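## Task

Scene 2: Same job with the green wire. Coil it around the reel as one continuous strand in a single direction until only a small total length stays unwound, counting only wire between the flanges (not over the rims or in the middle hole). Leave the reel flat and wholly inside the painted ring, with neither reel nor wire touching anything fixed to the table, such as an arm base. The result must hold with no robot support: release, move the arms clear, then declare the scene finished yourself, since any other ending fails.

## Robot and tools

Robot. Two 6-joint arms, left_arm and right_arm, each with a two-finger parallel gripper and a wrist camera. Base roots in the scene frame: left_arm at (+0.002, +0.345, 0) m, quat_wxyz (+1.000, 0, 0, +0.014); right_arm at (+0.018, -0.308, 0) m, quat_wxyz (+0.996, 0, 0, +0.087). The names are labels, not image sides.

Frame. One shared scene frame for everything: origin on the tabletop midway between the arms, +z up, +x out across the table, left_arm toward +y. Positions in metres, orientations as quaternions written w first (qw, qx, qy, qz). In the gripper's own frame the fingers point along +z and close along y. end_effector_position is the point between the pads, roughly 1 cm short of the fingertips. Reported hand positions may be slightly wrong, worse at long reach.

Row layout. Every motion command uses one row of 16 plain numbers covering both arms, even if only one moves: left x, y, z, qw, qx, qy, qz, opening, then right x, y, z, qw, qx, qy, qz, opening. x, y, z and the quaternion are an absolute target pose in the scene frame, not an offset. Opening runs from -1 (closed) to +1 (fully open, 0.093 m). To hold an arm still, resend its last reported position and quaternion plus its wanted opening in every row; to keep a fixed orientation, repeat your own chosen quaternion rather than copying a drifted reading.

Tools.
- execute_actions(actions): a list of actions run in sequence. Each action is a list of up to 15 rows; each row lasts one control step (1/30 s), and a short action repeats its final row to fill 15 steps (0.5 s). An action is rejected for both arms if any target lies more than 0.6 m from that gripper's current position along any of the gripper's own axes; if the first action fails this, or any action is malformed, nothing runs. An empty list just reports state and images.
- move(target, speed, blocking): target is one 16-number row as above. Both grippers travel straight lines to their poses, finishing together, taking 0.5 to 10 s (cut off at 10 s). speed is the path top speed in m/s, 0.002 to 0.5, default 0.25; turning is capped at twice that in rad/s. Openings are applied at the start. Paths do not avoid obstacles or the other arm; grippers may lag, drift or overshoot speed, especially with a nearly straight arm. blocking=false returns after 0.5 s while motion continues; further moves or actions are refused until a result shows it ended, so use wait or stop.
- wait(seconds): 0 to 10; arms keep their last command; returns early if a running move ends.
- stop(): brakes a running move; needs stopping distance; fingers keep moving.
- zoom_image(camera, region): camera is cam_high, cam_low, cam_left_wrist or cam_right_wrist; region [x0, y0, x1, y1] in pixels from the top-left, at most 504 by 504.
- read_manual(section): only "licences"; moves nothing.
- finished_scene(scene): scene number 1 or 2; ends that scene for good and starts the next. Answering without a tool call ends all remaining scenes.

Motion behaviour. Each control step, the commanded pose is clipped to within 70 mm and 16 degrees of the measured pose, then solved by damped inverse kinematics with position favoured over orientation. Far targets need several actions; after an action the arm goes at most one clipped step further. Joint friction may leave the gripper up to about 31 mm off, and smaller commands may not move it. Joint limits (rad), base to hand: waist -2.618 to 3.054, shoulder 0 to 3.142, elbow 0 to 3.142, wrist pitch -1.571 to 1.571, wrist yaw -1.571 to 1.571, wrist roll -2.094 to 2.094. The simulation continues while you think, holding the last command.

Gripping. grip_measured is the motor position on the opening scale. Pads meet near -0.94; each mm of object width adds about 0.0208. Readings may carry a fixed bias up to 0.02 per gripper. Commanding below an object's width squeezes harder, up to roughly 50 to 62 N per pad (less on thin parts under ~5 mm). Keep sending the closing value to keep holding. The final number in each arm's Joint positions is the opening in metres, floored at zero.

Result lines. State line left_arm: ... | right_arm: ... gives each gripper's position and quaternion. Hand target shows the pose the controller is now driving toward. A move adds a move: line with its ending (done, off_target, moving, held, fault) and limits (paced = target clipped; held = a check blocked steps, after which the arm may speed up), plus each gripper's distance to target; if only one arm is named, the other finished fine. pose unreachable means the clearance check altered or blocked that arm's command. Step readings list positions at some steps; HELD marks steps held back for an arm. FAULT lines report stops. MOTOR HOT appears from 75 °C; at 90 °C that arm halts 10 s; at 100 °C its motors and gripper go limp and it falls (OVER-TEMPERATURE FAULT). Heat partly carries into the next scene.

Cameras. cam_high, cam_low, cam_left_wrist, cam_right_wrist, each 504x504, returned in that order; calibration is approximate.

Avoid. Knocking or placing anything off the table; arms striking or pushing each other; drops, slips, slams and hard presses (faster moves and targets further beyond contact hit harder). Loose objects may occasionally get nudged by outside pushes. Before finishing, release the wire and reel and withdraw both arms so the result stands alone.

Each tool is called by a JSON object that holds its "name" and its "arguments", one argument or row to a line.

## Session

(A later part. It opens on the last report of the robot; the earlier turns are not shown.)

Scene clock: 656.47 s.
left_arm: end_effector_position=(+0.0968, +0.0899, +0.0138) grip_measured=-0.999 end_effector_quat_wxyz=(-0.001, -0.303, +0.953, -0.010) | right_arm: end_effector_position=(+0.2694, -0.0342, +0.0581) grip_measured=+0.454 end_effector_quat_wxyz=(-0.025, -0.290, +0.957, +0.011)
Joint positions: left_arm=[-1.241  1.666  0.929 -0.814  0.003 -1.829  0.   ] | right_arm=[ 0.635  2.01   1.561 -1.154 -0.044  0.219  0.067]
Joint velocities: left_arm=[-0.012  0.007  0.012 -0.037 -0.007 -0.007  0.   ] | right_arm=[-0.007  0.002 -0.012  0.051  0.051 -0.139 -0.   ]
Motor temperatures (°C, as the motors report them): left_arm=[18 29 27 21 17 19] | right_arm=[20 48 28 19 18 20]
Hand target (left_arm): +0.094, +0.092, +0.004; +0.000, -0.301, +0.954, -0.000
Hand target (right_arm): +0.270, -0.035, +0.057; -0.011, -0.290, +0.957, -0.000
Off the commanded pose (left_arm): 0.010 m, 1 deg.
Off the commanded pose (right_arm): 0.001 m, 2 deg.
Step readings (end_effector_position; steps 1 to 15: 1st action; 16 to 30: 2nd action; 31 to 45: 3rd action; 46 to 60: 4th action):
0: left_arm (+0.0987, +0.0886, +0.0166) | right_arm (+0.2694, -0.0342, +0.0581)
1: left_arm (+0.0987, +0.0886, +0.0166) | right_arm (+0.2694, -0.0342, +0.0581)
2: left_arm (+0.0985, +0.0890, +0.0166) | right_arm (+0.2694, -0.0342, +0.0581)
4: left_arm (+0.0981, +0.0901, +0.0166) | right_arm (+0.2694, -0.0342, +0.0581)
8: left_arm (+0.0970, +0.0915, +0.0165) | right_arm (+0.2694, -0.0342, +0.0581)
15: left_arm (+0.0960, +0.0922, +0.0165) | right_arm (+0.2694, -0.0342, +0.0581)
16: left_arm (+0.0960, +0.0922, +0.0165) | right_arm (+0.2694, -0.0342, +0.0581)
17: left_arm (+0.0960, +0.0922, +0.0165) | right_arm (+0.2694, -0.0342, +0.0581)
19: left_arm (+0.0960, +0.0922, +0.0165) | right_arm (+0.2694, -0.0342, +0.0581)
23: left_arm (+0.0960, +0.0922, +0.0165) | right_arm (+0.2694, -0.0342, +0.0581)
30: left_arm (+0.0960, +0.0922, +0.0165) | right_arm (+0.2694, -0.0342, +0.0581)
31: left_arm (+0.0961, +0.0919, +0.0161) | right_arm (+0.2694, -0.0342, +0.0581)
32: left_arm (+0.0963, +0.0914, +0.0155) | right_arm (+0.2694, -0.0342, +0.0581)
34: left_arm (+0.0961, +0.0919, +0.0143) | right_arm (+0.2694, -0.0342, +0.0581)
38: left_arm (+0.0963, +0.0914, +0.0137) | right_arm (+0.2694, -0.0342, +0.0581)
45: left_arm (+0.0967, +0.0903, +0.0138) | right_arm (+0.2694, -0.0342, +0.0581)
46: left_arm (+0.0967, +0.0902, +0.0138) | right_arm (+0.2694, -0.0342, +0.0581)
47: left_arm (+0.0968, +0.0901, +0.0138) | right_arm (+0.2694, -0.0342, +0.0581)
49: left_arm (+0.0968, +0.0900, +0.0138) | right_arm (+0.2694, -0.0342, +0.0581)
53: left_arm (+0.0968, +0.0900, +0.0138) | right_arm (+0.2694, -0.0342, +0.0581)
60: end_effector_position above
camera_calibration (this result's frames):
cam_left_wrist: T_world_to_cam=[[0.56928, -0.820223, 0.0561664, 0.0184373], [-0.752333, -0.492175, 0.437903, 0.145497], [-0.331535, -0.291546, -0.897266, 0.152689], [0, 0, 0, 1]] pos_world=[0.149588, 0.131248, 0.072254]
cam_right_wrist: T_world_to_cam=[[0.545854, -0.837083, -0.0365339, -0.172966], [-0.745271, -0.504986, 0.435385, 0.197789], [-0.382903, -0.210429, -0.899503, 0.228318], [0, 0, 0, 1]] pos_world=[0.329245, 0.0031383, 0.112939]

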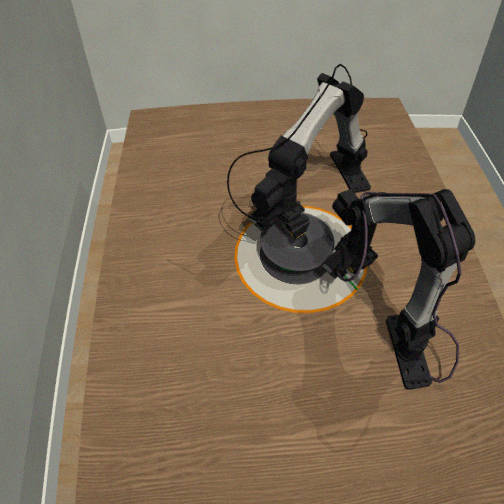

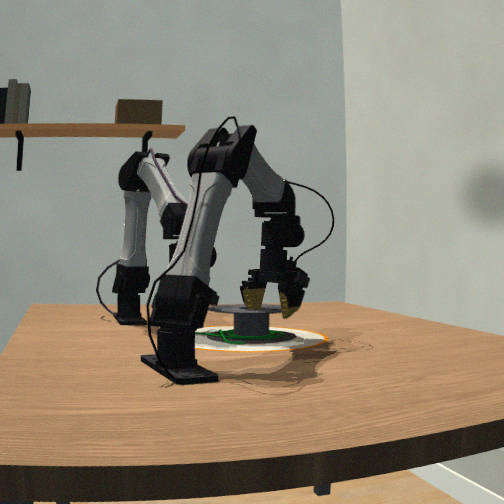

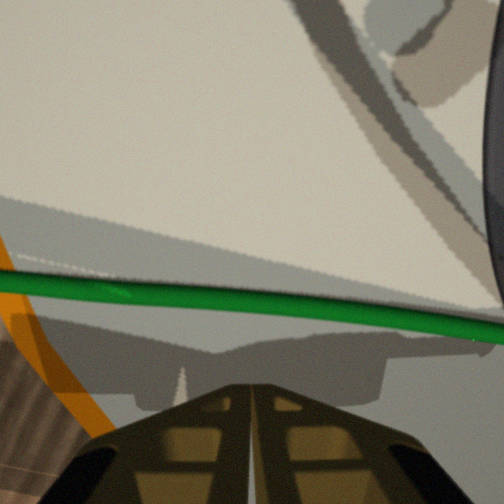

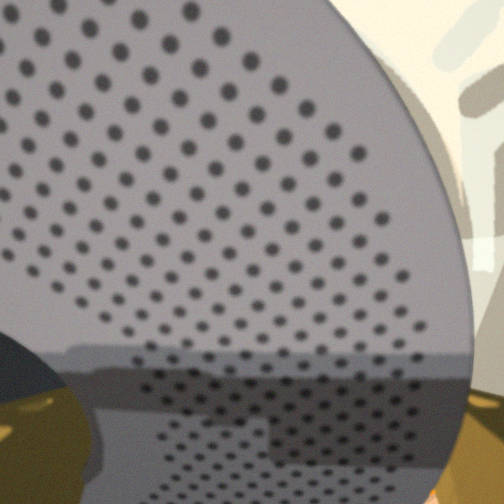

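{"name": "execute_actions", "arguments": {
  "actions": [
    [[0.109,0.107,0.010,0,-0.301,0.954,0,-1.0,0.267,-0.038,0.057,0,-0.245,0.969,0,0.28]],
    [[0.122,0.123,0.010,0,-0.301,0.954,0,-1.0,0.263,-0.041,0.057,0,-0.199,0.980,0,0.28]],
    [[0.137,0.138,0.010,0,-0.301,0.954,0,-1.0,0.259,-0.043,0.057,0,-0.151,0.988,0,0.28]],
    [[0.154,0.151,0.010,0,-0.301,0.954,0,-1.0,0.255,-0.045,0.057,0,-0.105,0.995,0,0.28]],
    [[0.172,0.161,0.010,0,-0.301,0.954,0,-1.0,0.250,-0.047,0.057,0,-0.056,0.998,0,0.28]],
    [[0.191,0.170,0.010,0,-0.301,0.954,0,-1.0,0.246,-0.048,0.057,0,-0.009,1.0,0,0.28]],
    [[0.211,0.176,0.010,0,-0.301,0.954,0,-1.0,0.241,-0.048,0.057,0,0.040,0.999,0,0.28]],
    [[0.232,0.179,0.010,0,-0.301,0.954,0,-1.0,0.236,-0.047,0.057,0,0.087,0.996,0,0.28]],
    [[0.243,0.180,0.010,0,-0.301,0.954,0,-1.0,0.234,-0.047,0.057,0,0.087,0.996,0,0.28]]
  ]
}}

Scene clock: 663.03 s.
left_arm: end_effector_position=(+0.2375, +0.1790, +0.0111) grip_measured=-0.999 end_effector_quat_wxyz=(-0.003, -0.301, +0.954, -0.005) | right_arm: end_effector_position=(+0.2354, -0.0406, +0.0574) grip_measured=+0.453 end_effector_quat_wxyz=(-0.016, +0.084, +0.996, +0.011)
Joint positions: left_arm=[-0.634  1.741  1.004 -0.829  0.012 -1.219  0.   ] | right_arm=[ 0.696  1.882  1.38  -1.07  -0.039  1.038  0.067]
Joint velocities: left_arm=[-0.002  0.002 -0.012  0.022 -0.007 -0.007  0.   ] | right_arm=[-0.022 -0.007 -0.002 -0.037 -0.051 -0.007 -0.001]
Motor temperatures (°C, as the motors report them): left_arm=[18 29 27 21 17 19] | right_arm=[20 48 28 19 18 20]
Hand target (left_arm): +0.243, +0.180, +0.010; +0.000, -0.301, +0.954, -0.000
Hand target (right_arm): +0.234, -0.047, +0.057; -0.001, +0.087, +0.996, -0.000
Off the commanded pose (left_arm): 0.006 m, 1 deg.
Off the commanded pose (right_arm): 0.007 m, 2 deg.
Step readings (end_effector_position; steps 1 to 15: 1st action; 16 to 30: 2nd action; 31 to 45: 3rd action; 46 to 60: 4th action; 61 to 75: 5th action; 76 to 90: 6th action; 91 to 105: 7th action; 106 to 120: 8th action; 121 to 135: 9th action):
0: left_arm (+0.0968, +0.0899, +0.0138) | right_arm (+0.2694, -0.0342, +0.0581)
1: left_arm (+0.0979, +0.0910, +0.0133) | right_arm (+0.2689, -0.0345, +0.0576)
2: left_arm (+0.1007, +0.0936, +0.0124) | right_arm (+0.2674, -0.0354, +0.0576)
4: left_arm (+0.1059, +0.0991, +0.0104) | right_arm (+0.2645, -0.0371, +0.0580)
8: left_arm (+0.1081, +0.1001, +0.0104) | right_arm (+0.2626, -0.0378, +0.0581)
15: left_arm (+0.1081, +0.1001, +0.0104) | right_arm (+0.2625, -0.0372, +0.0581)
16: left_arm (+0.1089, +0.1010, +0.0105) | right_arm (+0.2620, -0.0374, +0.0579)
17: left_arm (+0.1118, +0.1042, +0.0104) | right_arm (+0.2610, -0.0380, +0.0578)
19: left_arm (+0.1180, +0.1107, +0.0105) | right_arm (+0.2591, -0.0393, +0.0580)
23: left_arm (+0.1209, +0.1134, +0.0103) | right_arm (+0.2582, -0.0394, +0.0580)
30: left_arm (+0.1209, +0.1134, +0.0103) | right_arm (+0.2588, -0.0387, +0.0579)
31: left_arm (+0.1221, +0.1145, +0.0103) | right_arm (+0.2585, -0.0389, +0.0577)
32: left_arm (+0.1254, +0.1179, +0.0104) | right_arm (+0.2578, -0.0394, +0.0576)
34: left_arm (+0.1327, +0.1247, +0.0103) | right_arm (+0.2559, -0.0404, +0.0577)
38: left_arm (+0.1361, +0.1275, +0.0103) | right_arm (+0.2549, -0.0404, +0.0578)
45: left_arm (+0.1360, +0.1276, +0.0102) | right_arm (+0.2554, -0.0399, +0.0578)
46: left_arm (+0.1373, +0.1285, +0.0102) | right_arm (+0.2551, -0.0401, +0.0575)
47: left_arm (+0.1408, +0.1307, +0.0102) | right_arm (+0.2544, -0.0405, +0.0574)
49: left_arm (+0.1478, +0.1354, +0.0102) | right_arm (+0.2527, -0.0414, +0.0576)
53: left_arm (+0.1520, +0.1385, +0.0108) | right_arm (+0.2517, -0.0415, +0.0577)
60: left_arm (+0.1527, +0.1401, +0.0102) | right_arm (+0.2520, -0.0411, +0.0576)
61: left_arm (+0.1542, +0.1411, +0.0102) | right_arm (+0.2516, -0.0412, +0.0574)
62: left_arm (+0.1579, +0.1439, +0.0103) | right_arm (+0.2506, -0.0417, +0.0572)
64: left_arm (+0.1653, +0.1499, +0.0103) | right_arm (+0.2484, -0.0424, +0.0575)
68: left_arm (+0.1683, +0.1525, +0.0103) | right_arm (+0.2471, -0.0426, +0.0574)
75: left_arm (+0.1683, +0.1525, +0.0103) | right_arm (+0.2473, -0.0423, +0.0574)
76: left_arm (+0.1697, +0.1536, +0.0103) | right_arm (+0.2469, -0.0423, +0.0573)
77: left_arm (+0.1731, +0.1567, +0.0103) | right_arm (+0.2464, -0.0426, +0.0571)
79: left_arm (+0.1800, +0.1630, +0.0104) | right_arm (+0.2448, -0.0430, +0.0573)
83: left_arm (+0.1857, +0.1680, +0.0107) | right_arm (+0.2438, -0.0429, +0.0573)
90: left_arm (+0.1864, +0.1687, +0.0107) | right_arm (+0.2441, -0.0428, +0.0573)
91: left_arm (+0.1880, +0.1696, +0.0110) | right_arm (+0.2436, -0.0427, +0.0572)
92: left_arm (+0.1928, +0.1712, +0.0111) | right_arm (+0.2429, -0.0427, +0.0571)
94: left_arm (+0.2023, +0.1736, +0.0116) | right_arm (+0.2407, -0.0428, +0.0574)
98: left_arm (+0.2060, +0.1735, +0.0129) | right_arm (+0.2392, -0.0423, +0.0574)
105: left_arm (+0.2060, +0.1738, +0.0129) | right_arm (+0.2396, -0.0421, +0.0574)
106: left_arm (+0.2075, +0.1747, +0.0130) | right_arm (+0.2392, -0.0421, +0.0572)
107: left_arm (+0.2126, +0.1755, +0.0129) | right_arm (+0.2385, -0.0418, +0.0572)
109: left_arm (+0.2219, +0.1746, +0.0144) | right_arm (+0.2364, -0.0415, +0.0573)
113: left_arm (+0.2276, +0.1757, +0.0144) | right_arm (+0.2348, -0.0409, +0.0574)
120: left_arm (+0.2279, +0.1755, +0.0143) | right_arm (+0.2351, -0.0408, +0.0574)
121: left_arm (+0.2290, +0.1756, +0.0146) | right_arm (+0.2352, -0.0407, +0.0574)
122: left_arm (+0.2319, +0.1755, +0.0145) | right_arm (+0.2352, -0.0407, +0.0574)
124: left_arm (+0.2365, +0.1771, +0.0130) | right_arm (+0.2353, -0.0407, +0.0574)
128: left_arm (+0.2375, +0.1790, +0.0111) | right_arm (+0.2353, -0.0407, +0.0574)
135: end_effector_position above
camera_calibration (this result's frames):
cam_left_wrist: T_world_to_cam=[[0.566769, -0.822597, 0.0459158, 0.0127229], [-0.751075, -0.492978, 0.439157, 0.296142], [-0.338613, -0.283387, -0.897236, 0.223105], [0, 0, 0, 1]] pos_world=[0.290761, 0.219682, 0.0695409]
cam_right_wrist: T_world_to_cam=[[-0.177316, -0.983954, -0.0198398, 0.00346755], [-0.890266, 0.151774, 0.429408, 0.230659], [-0.419507, 0.0938036, -0.902893, 0.234505], [0, 0, 0, 1]] pos_world=[0.30434, -0.0535937, 0.112755]

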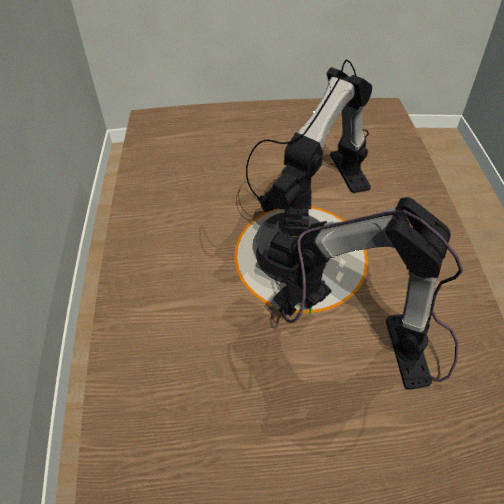

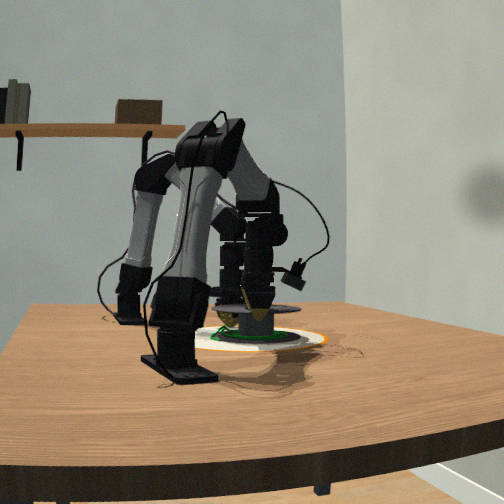

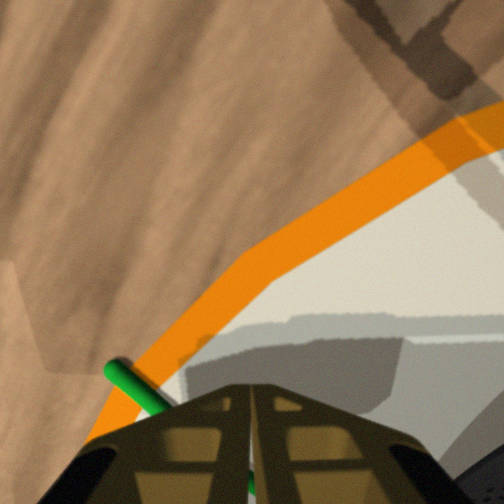

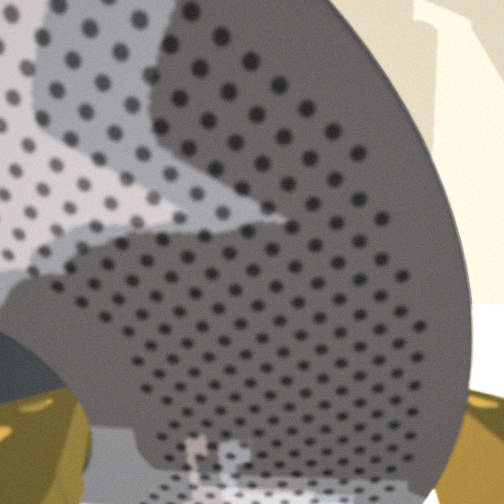

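{"name": "move", "arguments": {
  "target": [0.235,0.20,0.07,0,-0.301,0.954,0,-0.2,0.2354,-0.0406,0.057,-0.01,0.084,0.996,0,0.28],
  "speed": 0.12
}}

{"name": "move", "arguments": {
  "target": [0.228,0.208,0.05,0.278,0.708,0.534,-0.369,-0.2,0.2354,-0.0406,0.057,-0.01,0.084,0.996,0,0.28],
  "speed": 0.12
}}

Scene clock: 667.30 s.
left_arm: end_effector_position=(+0.2315, +0.1977, +0.0598) grip_measured=-0.202 end_effector_quat_wxyz=(-0.010, -0.300, +0.954, +0.004) | right_arm: end_effector_position=(+0.2353, -0.0405, +0.0574) grip_measured=+0.453 end_effector_quat_wxyz=(-0.016, +0.084, +0.996, +0.011)
Joint positions: left_arm=[-0.592  1.632  1.091 -1.049  0.01  -1.173  0.036] | right_arm=[ 0.696  1.882  1.38  -1.07  -0.04   1.038  0.067]
Joint velocities: left_arm=[-0.007 -0.007 -0.007  0.007 -0.037 -0.066 -0.001] | right_arm=[-0.012 -0.017 -0.012  0.007 -0.007 -0.007 -0.001]
Motor temperatures (°C, as the motors report them): left_arm=[18 29 27 20 17 19] | right_arm=[20 48 27 18 18 20]
Hand target (left_arm): +0.235, +0.200, +0.069; +0.000, -0.301, +0.954, -0.000
Hand target (right_arm): +0.235, -0.041, +0.057; -0.010, +0.084, +0.996, +0.000
Off the commanded pose (left_arm): 0.011 m, 1 deg.
Off the commanded pose (right_arm): 0.000 m, 1 deg.
move: off_target (left_arm)
camera_calibration (this result's frames):
cam_left_wrist: T_world_to_cam=[[0.564577, -0.825059, 0.0230257, 0.0316141], [-0.744435, -0.496962, 0.445921, 0.278292], [-0.356469, -0.268898, -0.894776, 0.271173], [0, 0, 0, 1]] pos_world=[0.285986, 0.237302, 0.117815]
cam_right_wrist: T_world_to_cam=[[-0.177328, -0.983944, -0.0202205, 0.00355685], [-0.890015, 0.151563, 0.430002, 0.230456], [-0.420033, 0.0942479, -0.902601, 0.234586], [0, 0, 0, 1]] pos_world=[0.304274, -0.0535382, 0.112713]

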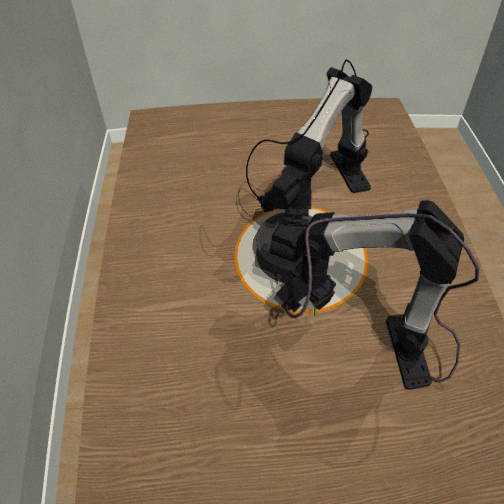

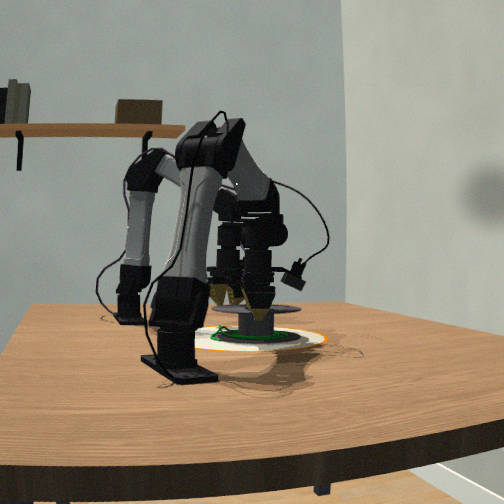

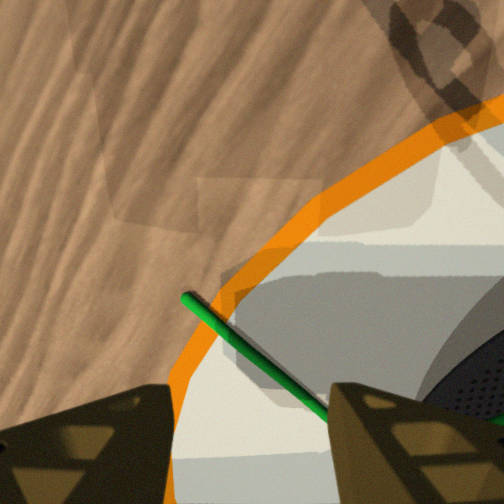

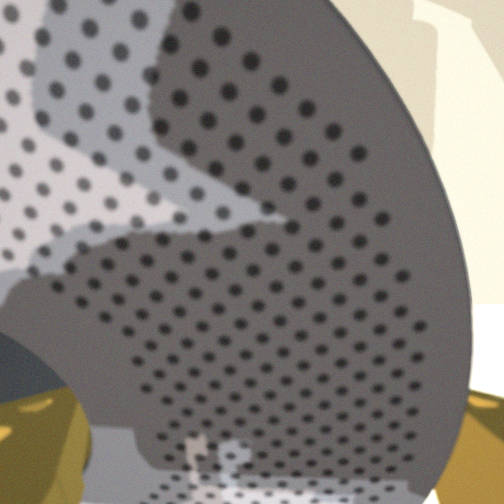

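Scene clock: 677.70 s.
left_arm: end_effector_position=(+0.2261, +0.2057, +0.0509) grip_measured=-0.202 end_effector_quat_wxyz=(+0.270, +0.670, +0.597, -0.349) | right_arm: end_effector_position=(+0.2352, -0.0405, +0.0574) grip_measured=+0.453 end_effector_quat_wxyz=(-0.017, +0.084, +0.996, +0.011)
Joint positions: left_arm=[-0.059  1.718  0.85  -0.898  0.899  1.75   0.036] | right_arm=[ 0.696  1.882  1.38  -1.07  -0.04   1.038  0.067]
Joint velocities: left_arm=[-0.027 -0.007  0.027 -0.095 -0.037  0.007  0.   ] | right_arm=[ 0.017  0.002  0.007 -0.066 -0.007 -0.007 -0.   ]
Motor temperatures (°C, as the motors report them): left_arm=[18 29 27 21 17 19] | right_arm=[20 47 28 18 18 20]
Hand target (left_arm): +0.229, +0.206, +0.052; +0.271, +0.664, +0.598, -0.358
Hand target (right_arm): +0.235, -0.041, +0.057; -0.010, +0.084, +0.996, +0.001
Off the commanded pose (left_arm): 0.003 m, 9 deg.
Off the commanded pose (right_arm): 0.000 m, 1 deg.
move: off_target (left_arm; path cut at 10 s)
camera_calibration (this result's frames):
cam_left_wrist: T_world_to_cam=[[-0.98181, 0.176333, 0.0703964, 0.182714], [0.126301, 0.883397, -0.451285, -0.152867], [-0.141765, -0.434185, -0.889599, 0.248687], [0, 0, 0, 1]] pos_world=[0.233953, 0.2108, 0.139383]
cam_right_wrist: T_world_to_cam=[[-0.177334, -0.983939, -0.0204108, 0.00360152], [-0.88989, 0.151458, 0.430299, 0.230354], [-0.420296, 0.0944701, -0.902456, 0.234626], [0, 0, 0, 1]] pos_world=[0.304241, -0.0535104, 0.112693]

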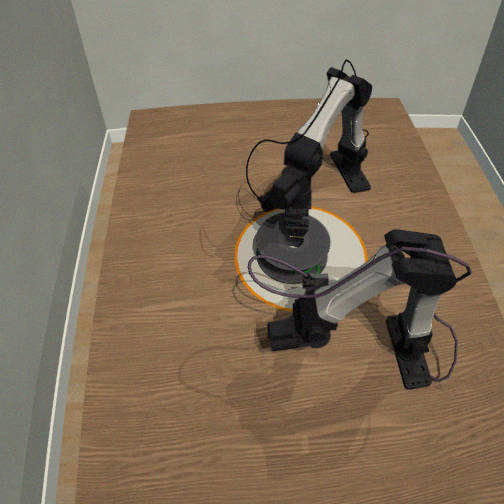

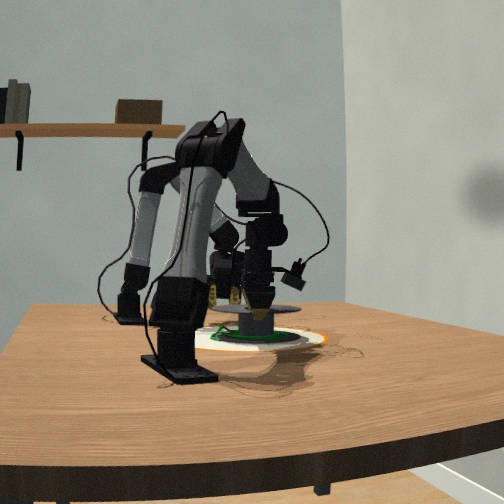

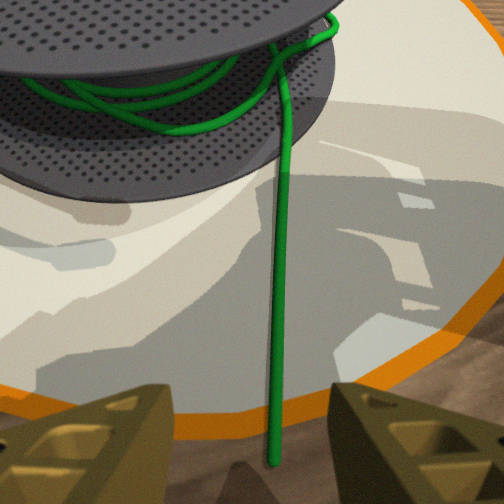

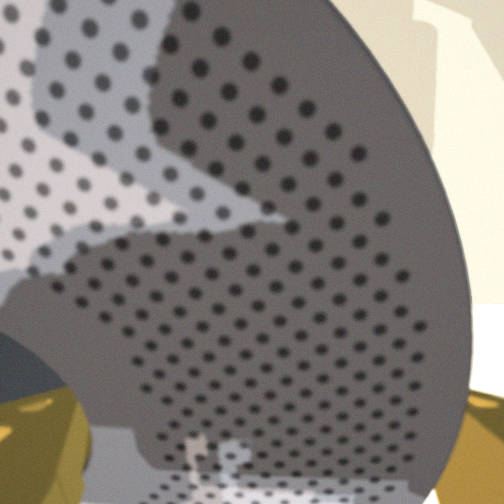

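{"name": "move", "arguments": {
  "target": [0.213,0.205,0.025,0.278,0.708,0.534,-0.369,-0.2,0.2354,-0.0406,0.057,-0.01,0.084,0.996,0,0.28],
  "speed": 0.15
}}

Scene clock: 681.30 s.
left_arm: end_effector_position=(+0.2178, +0.2056, +0.0290) grip_measured=-0.202 end_effector_quat_wxyz=(+0.279, +0.715, +0.532, -0.356) | right_arm: end_effector_position=(+0.2352, -0.0405, +0.0574) grip_measured=+0.453 end_effector_quat_wxyz=(-0.017, +0.084, +0.996, +0.011)
Joint positions: left_arm=[-0.059  1.829  0.85  -0.9    0.903  1.981  0.036] | right_arm=[ 0.696  1.882  1.38  -1.07  -0.04   1.038  0.067]
Joint velocities: left_arm=[ 0.002  0.022 -0.007  0.081 -0.007  0.022 -0.   ] | right_arm=[-0.002  0.002  0.002 -0.007 -0.081  0.051  0.   ]
Motor temperatures (°C, as the motors report them): left_arm=[18 28 27 21 17 19] | right_arm=[20 47 28 18 18 20]
Hand target (left_arm): +0.213, +0.205, +0.026; +0.278, +0.708, +0.535, -0.369
Hand target (right_arm): +0.235, -0.041, +0.057; -0.010, +0.084, +0.996, +0.000
Off the commanded pose (left_arm): 0.006 m, 2 deg.
Off the commanded pose (right_arm): 0.000 m, 1 deg.
move: done
camera_calibration (this result's frames):
cam_left_wrist: T_world_to_cam=[[-0.95027, 0.311372, -0.00590043, 0.143691], [0.27694, 0.83622, -0.473328, -0.184057], [-0.142447, -0.451424, -0.880866, 0.231377], [0, 0, 0, 1]] pos_world=[0.220477, 0.21362, 0.11754]
cam_right_wrist: T_world_to_cam=[[-0.177334, -0.983939, -0.0204108, 0.00360152], [-0.88989, 0.151458, 0.430299, 0.230354], [-0.420296, 0.0944701, -0.902456, 0.234626], [0, 0, 0, 1]] pos_world=[0.304241, -0.0535104, 0.112693]

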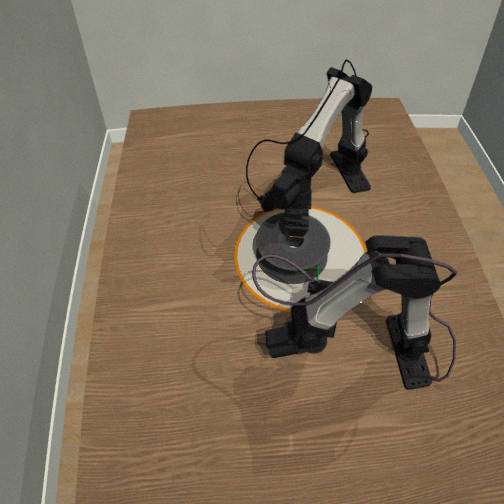

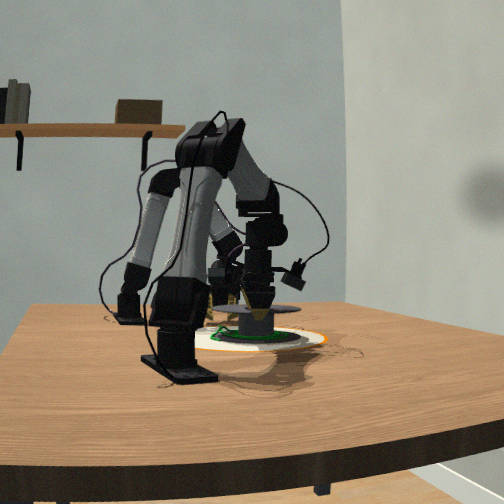

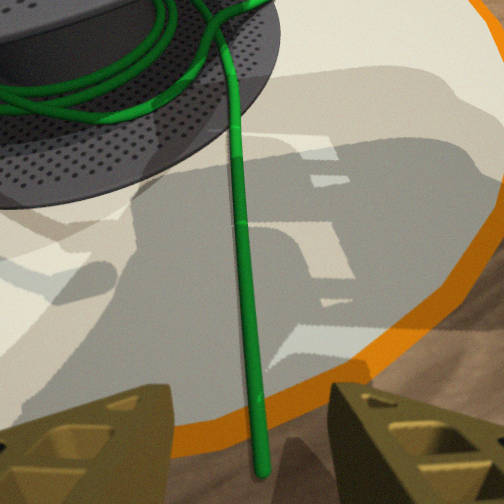

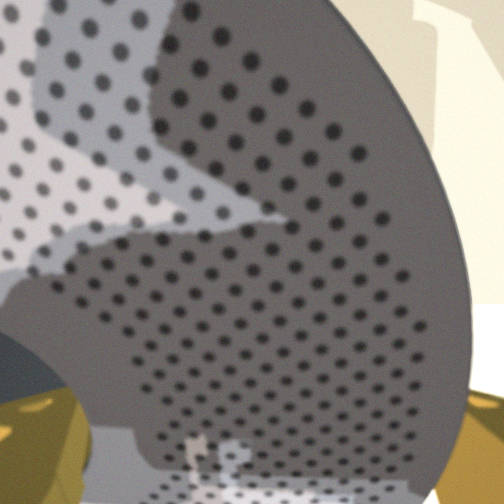

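{"name": "execute_actions", "arguments": {
  "actions": [
    [[0.213,0.204,0.010,0.278,0.708,0.534,-0.369,-0.3,0.2354,-0.0406,0.057,-0.01,0.084,0.996,0,0.28]],
    [[0.213,0.204,0.004,0.278,0.708,0.534,-0.369,-0.4,0.2354,-0.0406,0.057,-0.01,0.084,0.996,0,0.28]],
    [[0.213,0.204,0.004,0.278,0.708,0.534,-0.369,-0.7,0.2354,-0.0406,0.057,-0.01,0.084,0.996,0,0.28]],
    [[0.213,0.204,0.006,0.278,0.708,0.534,-0.369,-1.0,0.2354,-0.0406,0.057,-0.01,0.084,0.996,0,0.28]],
    [[0.213,0.204,0.006,0.278,0.708,0.534,-0.369,-1.0,0.2354,-0.0406,0.057,-0.01,0.084,0.996,0,0.28]]
  ]
}}

Scene clock: 684.63 s.
left_arm: end_effector_position=(+0.2167, +0.2038, +0.0146) grip_measured=-0.992 end_effector_quat_wxyz=(+0.282, +0.709, +0.533, -0.366) | right_arm: end_effector_position=(+0.2352, -0.0405, +0.0574) grip_measured=+0.453 end_effector_quat_wxyz=(-0.017, +0.084, +0.996, +0.011)
Joint positions: left_arm=[-0.059  1.885  0.832 -0.843  0.92   1.984  0.   ] | right_arm=[ 0.696  1.882  1.38  -1.07  -0.04   1.038  0.067]
Joint velocities: left_arm=[ 0.002 -0.007  0.022 -0.066  0.022 -0.007  0.   ] | right_arm=[ 0.002  0.002  0.002 -0.051  0.022  0.051  0.   ]
Motor temperatures (°C, as the motors report them): left_arm=[18 28 27 20 17 19] | right_arm=[20 46 28 18 18 20]
Hand target (left_arm): +0.213, +0.204, +0.006; +0.278, +0.708, +0.534, -0.369
Hand target (right_arm): +0.235, -0.041, +0.057; -0.010, +0.084, +0.996, +0.000
Off the commanded pose (left_arm): 0.009 m, 1 deg.
Off the commanded pose (right_arm): 0.000 m, 1 deg.
Step readings (end_effector_position; steps 1 to 15: 1st action; 16 to 30: 2nd action; 31 to 45: 3rd action; 46 to 60: 4th action; 61 to 75: 5th action):
0: left_arm (+0.2178, +0.2056, +0.0290) | right_arm (+0.2352, -0.0405, +0.0574)
1: left_arm (+0.2177, +0.2054, +0.0280) | right_arm (+0.2352, -0.0405, +0.0574)
2: left_arm (+0.2176, +0.2053, +0.0255) | right_arm (+0.2352, -0.0405, +0.0574)
4: left_arm (+0.2154, +0.2054, +0.0196) | right_arm (+0.2352, -0.0405, +0.0574)
8: left_arm (+0.2137, +0.2054, +0.0151) | right_arm (+0.2352, -0.0405, +0.0574)
15: left_arm (+0.2147, +0.2053, +0.0148) | right_arm (+0.2352, -0.0405, +0.0574)
16: left_arm (+0.2151, +0.2052, +0.0145) | right_arm (+0.2352, -0.0405, +0.0574)
17: left_arm (+0.2155, +0.2048, +0.0143) | right_arm (+0.2352, -0.0405, +0.0574)
19: left_arm (+0.2156, +0.2044, +0.0144) | right_arm (+0.2352, -0.0405, +0.0574)
23: left_arm (+0.2156, +0.2043, +0.0144) | right_arm (+0.2352, -0.0405, +0.0574)
30: left_arm (+0.2157, +0.2043, +0.0144) | right_arm (+0.2352, -0.0405, +0.0574)
31: left_arm (+0.2158, +0.2041, +0.0145) | right_arm (+0.2352, -0.0405, +0.0574)
32: left_arm (+0.2162, +0.2040, +0.0146) | right_arm (+0.2352, -0.0405, +0.0574)
34: left_arm (+0.2166, +0.2039, +0.0145) | right_arm (+0.2352, -0.0405, +0.0574)
38: left_arm (+0.2167, +0.2039, +0.0146) | right_arm (+0.2352, -0.0405, +0.0574)
45: left_arm (+0.2167, +0.2039, +0.0146) | right_arm (+0.2352, -0.0405, +0.0574)
46: left_arm (+0.2167, +0.2039, +0.0146) | right_arm (+0.2352, -0.0405, +0.0574)
47: left_arm (+0.2167, +0.2039, +0.0146) | right_arm (+0.2352, -0.0405, +0.0574)
49: left_arm (+0.2167, +0.2038, +0.0146) | right_arm (+0.2352, -0.0405, +0.0574)
53: left_arm (+0.2167, +0.2038, +0.0146) | right_arm (+0.2352, -0.0405, +0.0574)
60: left_arm (+0.2167, +0.2038, +0.0146) | right_arm (+0.2352, -0.0405, +0.0574)
61: left_arm (+0.2167, +0.2038, +0.0146) | right_arm (+0.2352, -0.0405, +0.0574)
62: left_arm (+0.2167, +0.2038, +0.0146) | right_arm (+0.2352, -0.0405, +0.0574)
64: left_arm (+0.2167, +0.2038, +0.0146) | right_arm (+0.2352, -0.0405, +0.0574)
68: left_arm (+0.2167, +0.2038, +0.0146) | right_arm (+0.2352, -0.0405, +0.0574)
75: end_effector_position above
camera_calibration (this result's frames):
cam_left_wrist: T_world_to_cam=[[-0.951391, 0.307962, 0.0039044, 0.143925], [0.266417, 0.829274, -0.49125, -0.185159], [-0.154524, -0.466331, -0.87101, 0.223278], [0, 0, 0, 1]] pos_world=[0.22076, 0.213346, 0.102955]
cam_right_wrist: T_world_to_cam=[[-0.177334, -0.983939, -0.0204108, 0.00360152], [-0.88989, 0.151458, 0.430299, 0.230354], [-0.420296, 0.0944701, -0.902456, 0.234626], [0, 0, 0, 1]] pos_world=[0.304241, -0.0535104, 0.112693]

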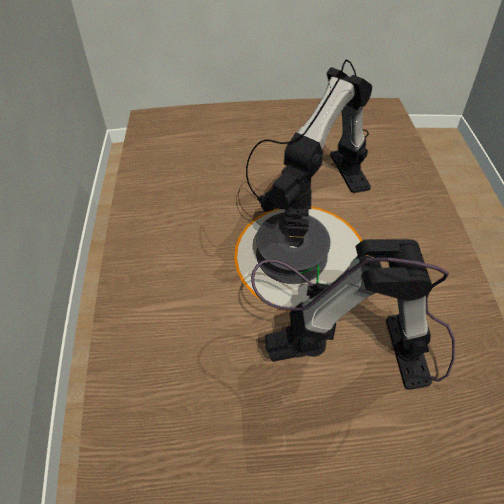

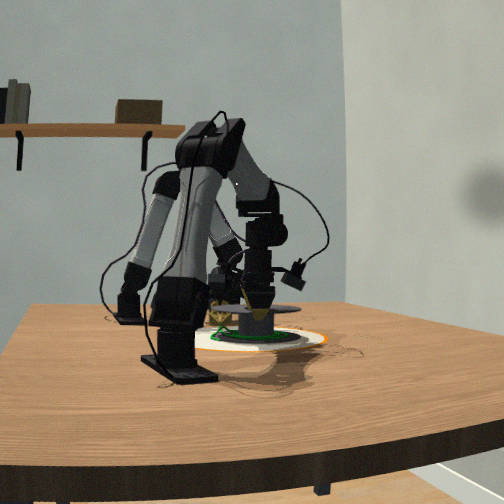

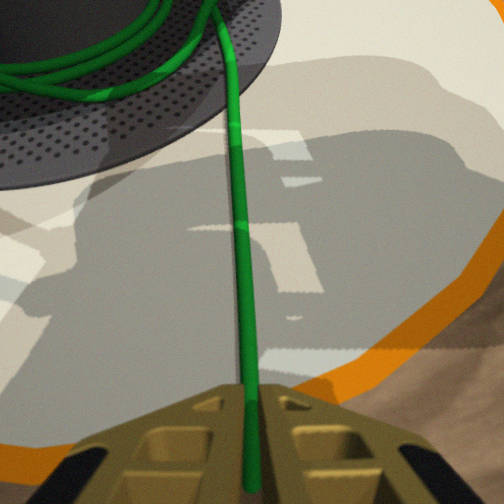

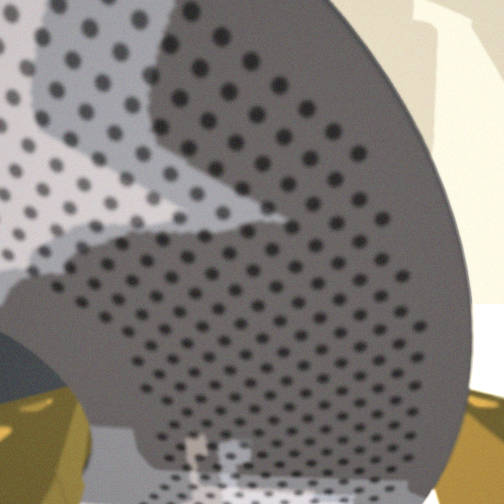

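{"name": "move", "arguments": {
  "target": [0.219,0.203,0.040,0.278,0.708,0.534,-0.369,-1.0,0.279,-0.038,0.057,0,-0.259,0.966,0,0.28],
  "speed": 0.04
}}

Scene clock: 694.60 s.
left_arm: end_effector_position=(+0.2111, +0.2040, +0.0285) grip_measured=-0.992 end_effector_quat_wxyz=(+0.269, +0.701, +0.540, -0.382) | right_arm: end_effector_position=(+0.2715, -0.0304, +0.0579) grip_measured=+0.454 end_effector_quat_wxyz=(-0.002, -0.255, +0.967, +0.022)
Joint positions: left_arm=[-0.059  1.858  0.855 -0.94   0.92   1.984  0.   ] | right_arm=[ 0.64   1.978  1.514 -1.086 -0.04   0.298  0.067]
Joint velocities: left_arm=[ 0.002  0.002 -0.017  0.051 -0.037  0.007  0.   ] | right_arm=[ 0.002 -0.002  0.007 -0.037  0.007 -0.139  0.   ]
Motor temperatures (°C, as the motors report them): left_arm=[18 29 27 20 17 19] | right_arm=[20 45 29 18 18 20]
Hand target (left_arm): +0.219, +0.203, +0.040; +0.278, +0.708, +0.534, -0.369
Hand target (right_arm): +0.279, -0.038, +0.057; -0.000, -0.259, +0.966, +0.002
Off the commanded pose (left_arm): 0.014 m, 2 deg.
Off the commanded pose (right_arm): 0.011 m, 3 deg.
move: off_target (left_arm, right_arm)
camera_calibration (this result's frames):
cam_left_wrist: T_world_to_cam=[[-0.950202, 0.307714, 0.0492695, 0.137008], [0.242793, 0.830103, -0.501977, -0.171864], [-0.195364, -0.465017, -0.863477, 0.242743], [0, 0, 0, 1]] pos_world=[0.219336, 0.213385, 0.116581]
cam_right_wrist: T_world_to_cam=[[0.483761, -0.874013, -0.0455721, -0.154701], [-0.796503, -0.461244, 0.390944, 0.219191], [-0.36271, -0.152825, -0.919286, 0.227172], [0, 0, 0, 1]] pos_world=[0.331822, 0.000607358, 0.116094]

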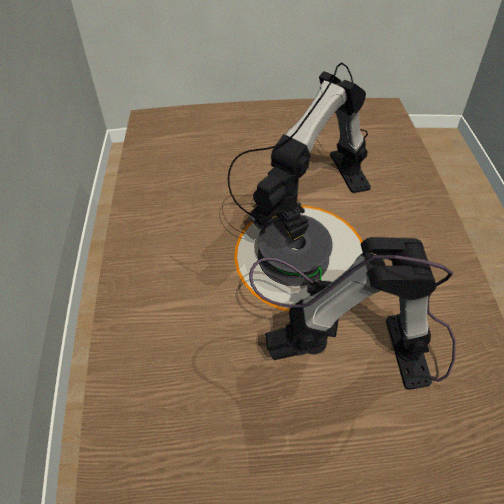

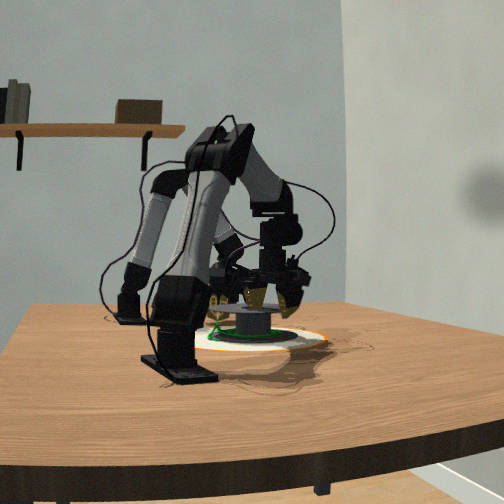

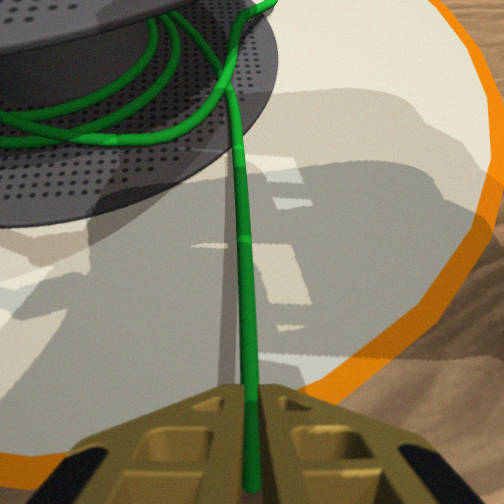

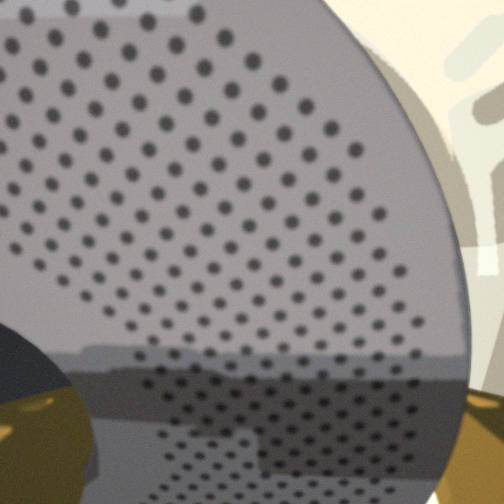

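{"name": "move", "arguments": {
  "target": [0.211,0.204,0.028,0.278,0.708,0.534,-0.369,-1.0,0.256,-0.103,0.056,0,-0.255,0.967,0,0.28],
  "speed": 0.06
}}

Scene clock: 702.57 s.
left_arm: end_effector_position=(+0.2137, +0.2039, +0.0275) grip_measured=-0.992 end_effector_quat_wxyz=(+0.273, +0.704, +0.537, -0.376) | right_arm: end_effector_position=(+0.2533, -0.0908, +0.0575) grip_measured=+0.454 end_effector_quat_wxyz=(-0.010, -0.250, +0.968, +0.021)
Joint positions: left_arm=[-0.059  1.858  0.855 -0.924  0.92   1.984  0.   ] | right_arm=[ 0.548  1.791  1.263 -1.042 -0.046  0.217  0.067]
Joint velocities: left_arm=[ 0.002 -0.002 -0.022  0.051 -0.022  0.007  0.   ] | right_arm=[-0.002 -0.002 -0.012 -0.051 -0.051 -0.081  0.   ]
Motor temperatures (°C, as the motors report them): left_arm=[18 30 27 20 17 19] | right_arm=[20 45 29 18 18 20]
Hand target (left_arm): +0.211, +0.204, +0.028; +0.278, +0.708, +0.534, -0.369
Hand target (right_arm): +0.255, -0.102, +0.057; -0.002, -0.255, +0.967, +0.002
Off the commanded pose (left_arm): 0.003 m, 1 deg.
Off the commanded pose (right_arm): 0.013 m, 3 deg.
move: off_target (right_arm)
camera_calibration (this result's frames):
cam_left_wrist: T_world_to_cam=[[-0.950868, 0.307735, 0.0338927, 0.140147], [0.250803, 0.829852, -0.498441, -0.174697], [-0.181514, -0.465451, -0.866261, 0.239556], [0, 0, 0, 1]] pos_world=[0.220558, 0.213346, 0.115692]
cam_right_wrist: T_world_to_cam=[[0.474366, -0.879106, -0.0463602, -0.196714], [-0.795023, -0.45042, 0.406276, 0.17671], [-0.378041, -0.155866, -0.912574, 0.214262], [0, 0, 0, 1]] pos_world=[0.314803, -0.0599428, 0.114617]

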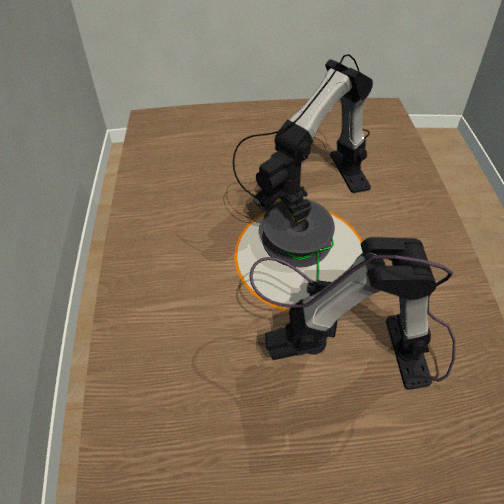

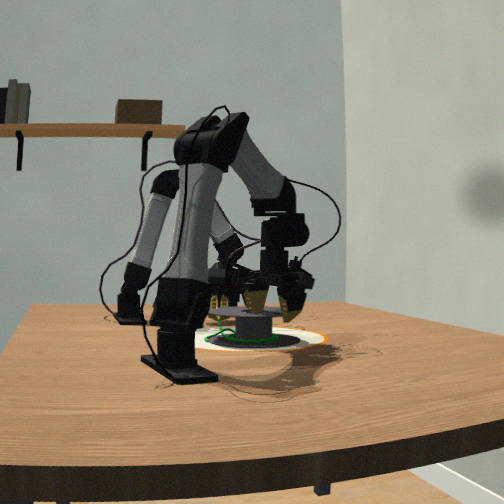

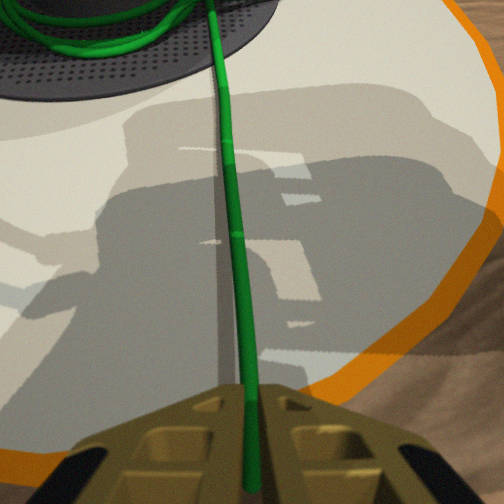

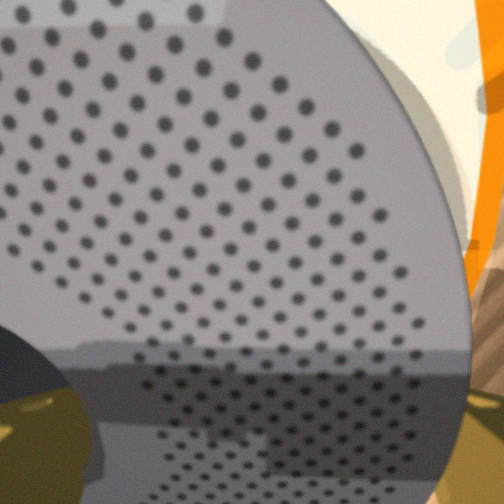

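{"name": "move", "arguments": {
  "target": [0.211,0.204,0.028,0.278,0.708,0.534,-0.369,-1.0,0.248,-0.128,0.056,0,-0.255,0.967,0,0.28],
  "speed": 0.06
}}

Scene clock: 704.40 s.
left_arm: end_effector_position=(+0.2138, +0.2039, +0.0275) grip_measured=-0.992 end_effector_quat_wxyz=(+0.273, +0.704, +0.537, -0.376) | right_arm: end_effector_position=(+0.2458, -0.1154, +0.0574) grip_measured=+0.454 end_effector_quat_wxyz=(-0.009, -0.249, +0.968, +0.023)
Joint positions: left_arm=[-0.059  1.858  0.855 -0.924  0.92   1.984  0.   ] | right_arm=[ 0.501  1.711  1.167 -1.026 -0.049  0.171  0.067]
Joint velocities: left_arm=[-0.017 -0.007  0.002  0.007 -0.007  0.037  0.   ] | right_arm=[-0.012 -0.002  0.002  0.037  0.007  0.022 -0.   ]
Motor temperatures (°C, as the motors report them): left_arm=[18 30 27 20 17 19] | right_arm=[20 45 29 18 18 20]
Hand target (left_arm): +0.211, +0.204, +0.028; +0.278, +0.708, +0.534, -0.369
Hand target (right_arm): +0.248, -0.128, +0.056; -0.001, -0.255, +0.967, +0.001
Off the commanded pose (left_arm): 0.003 m, 1 deg.
Off the commanded pose (right_arm): 0.013 m, 3 deg.
move: off_target (right_arm)
camera_calibration (this result's frames):
cam_left_wrist: T_world_to_cam=[[-0.950881, 0.307735, 0.0335265, 0.140221], [0.250993, 0.829846, -0.498355, -0.174765], [-0.181183, -0.465462, -0.866324, 0.239479], [0, 0, 0, 1]] pos_world=[0.220587, 0.213345, 0.115671]
cam_right_wrist: T_world_to_cam=[[0.473317, -0.879509, -0.0493452, -0.214427], [-0.795555, -0.450846, 0.404761, 0.159943], [-0.378238, -0.152323, -0.91309, 0.207939], [0, 0, 0, 1]] pos_world=[0.307386, -0.0848067, 0.114548]

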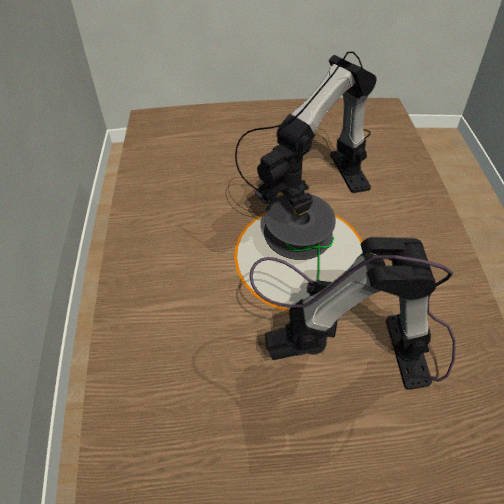

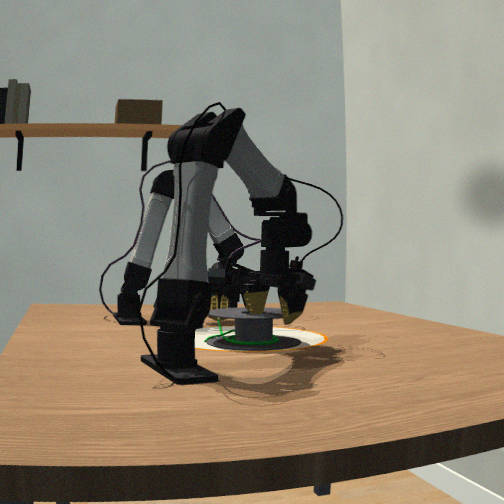

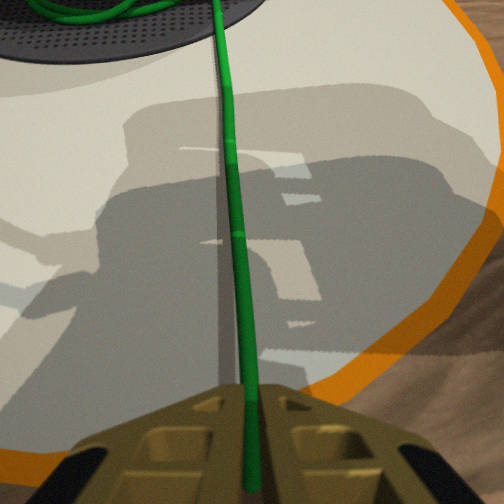

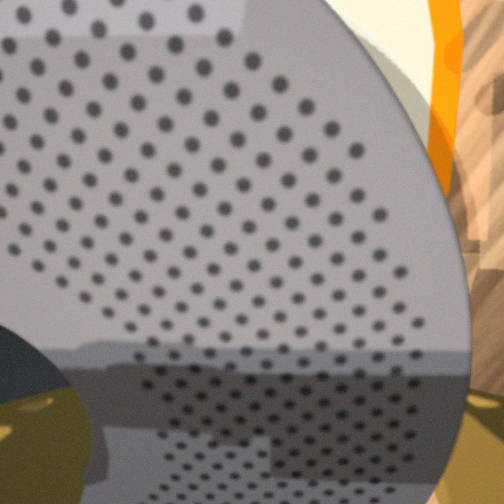

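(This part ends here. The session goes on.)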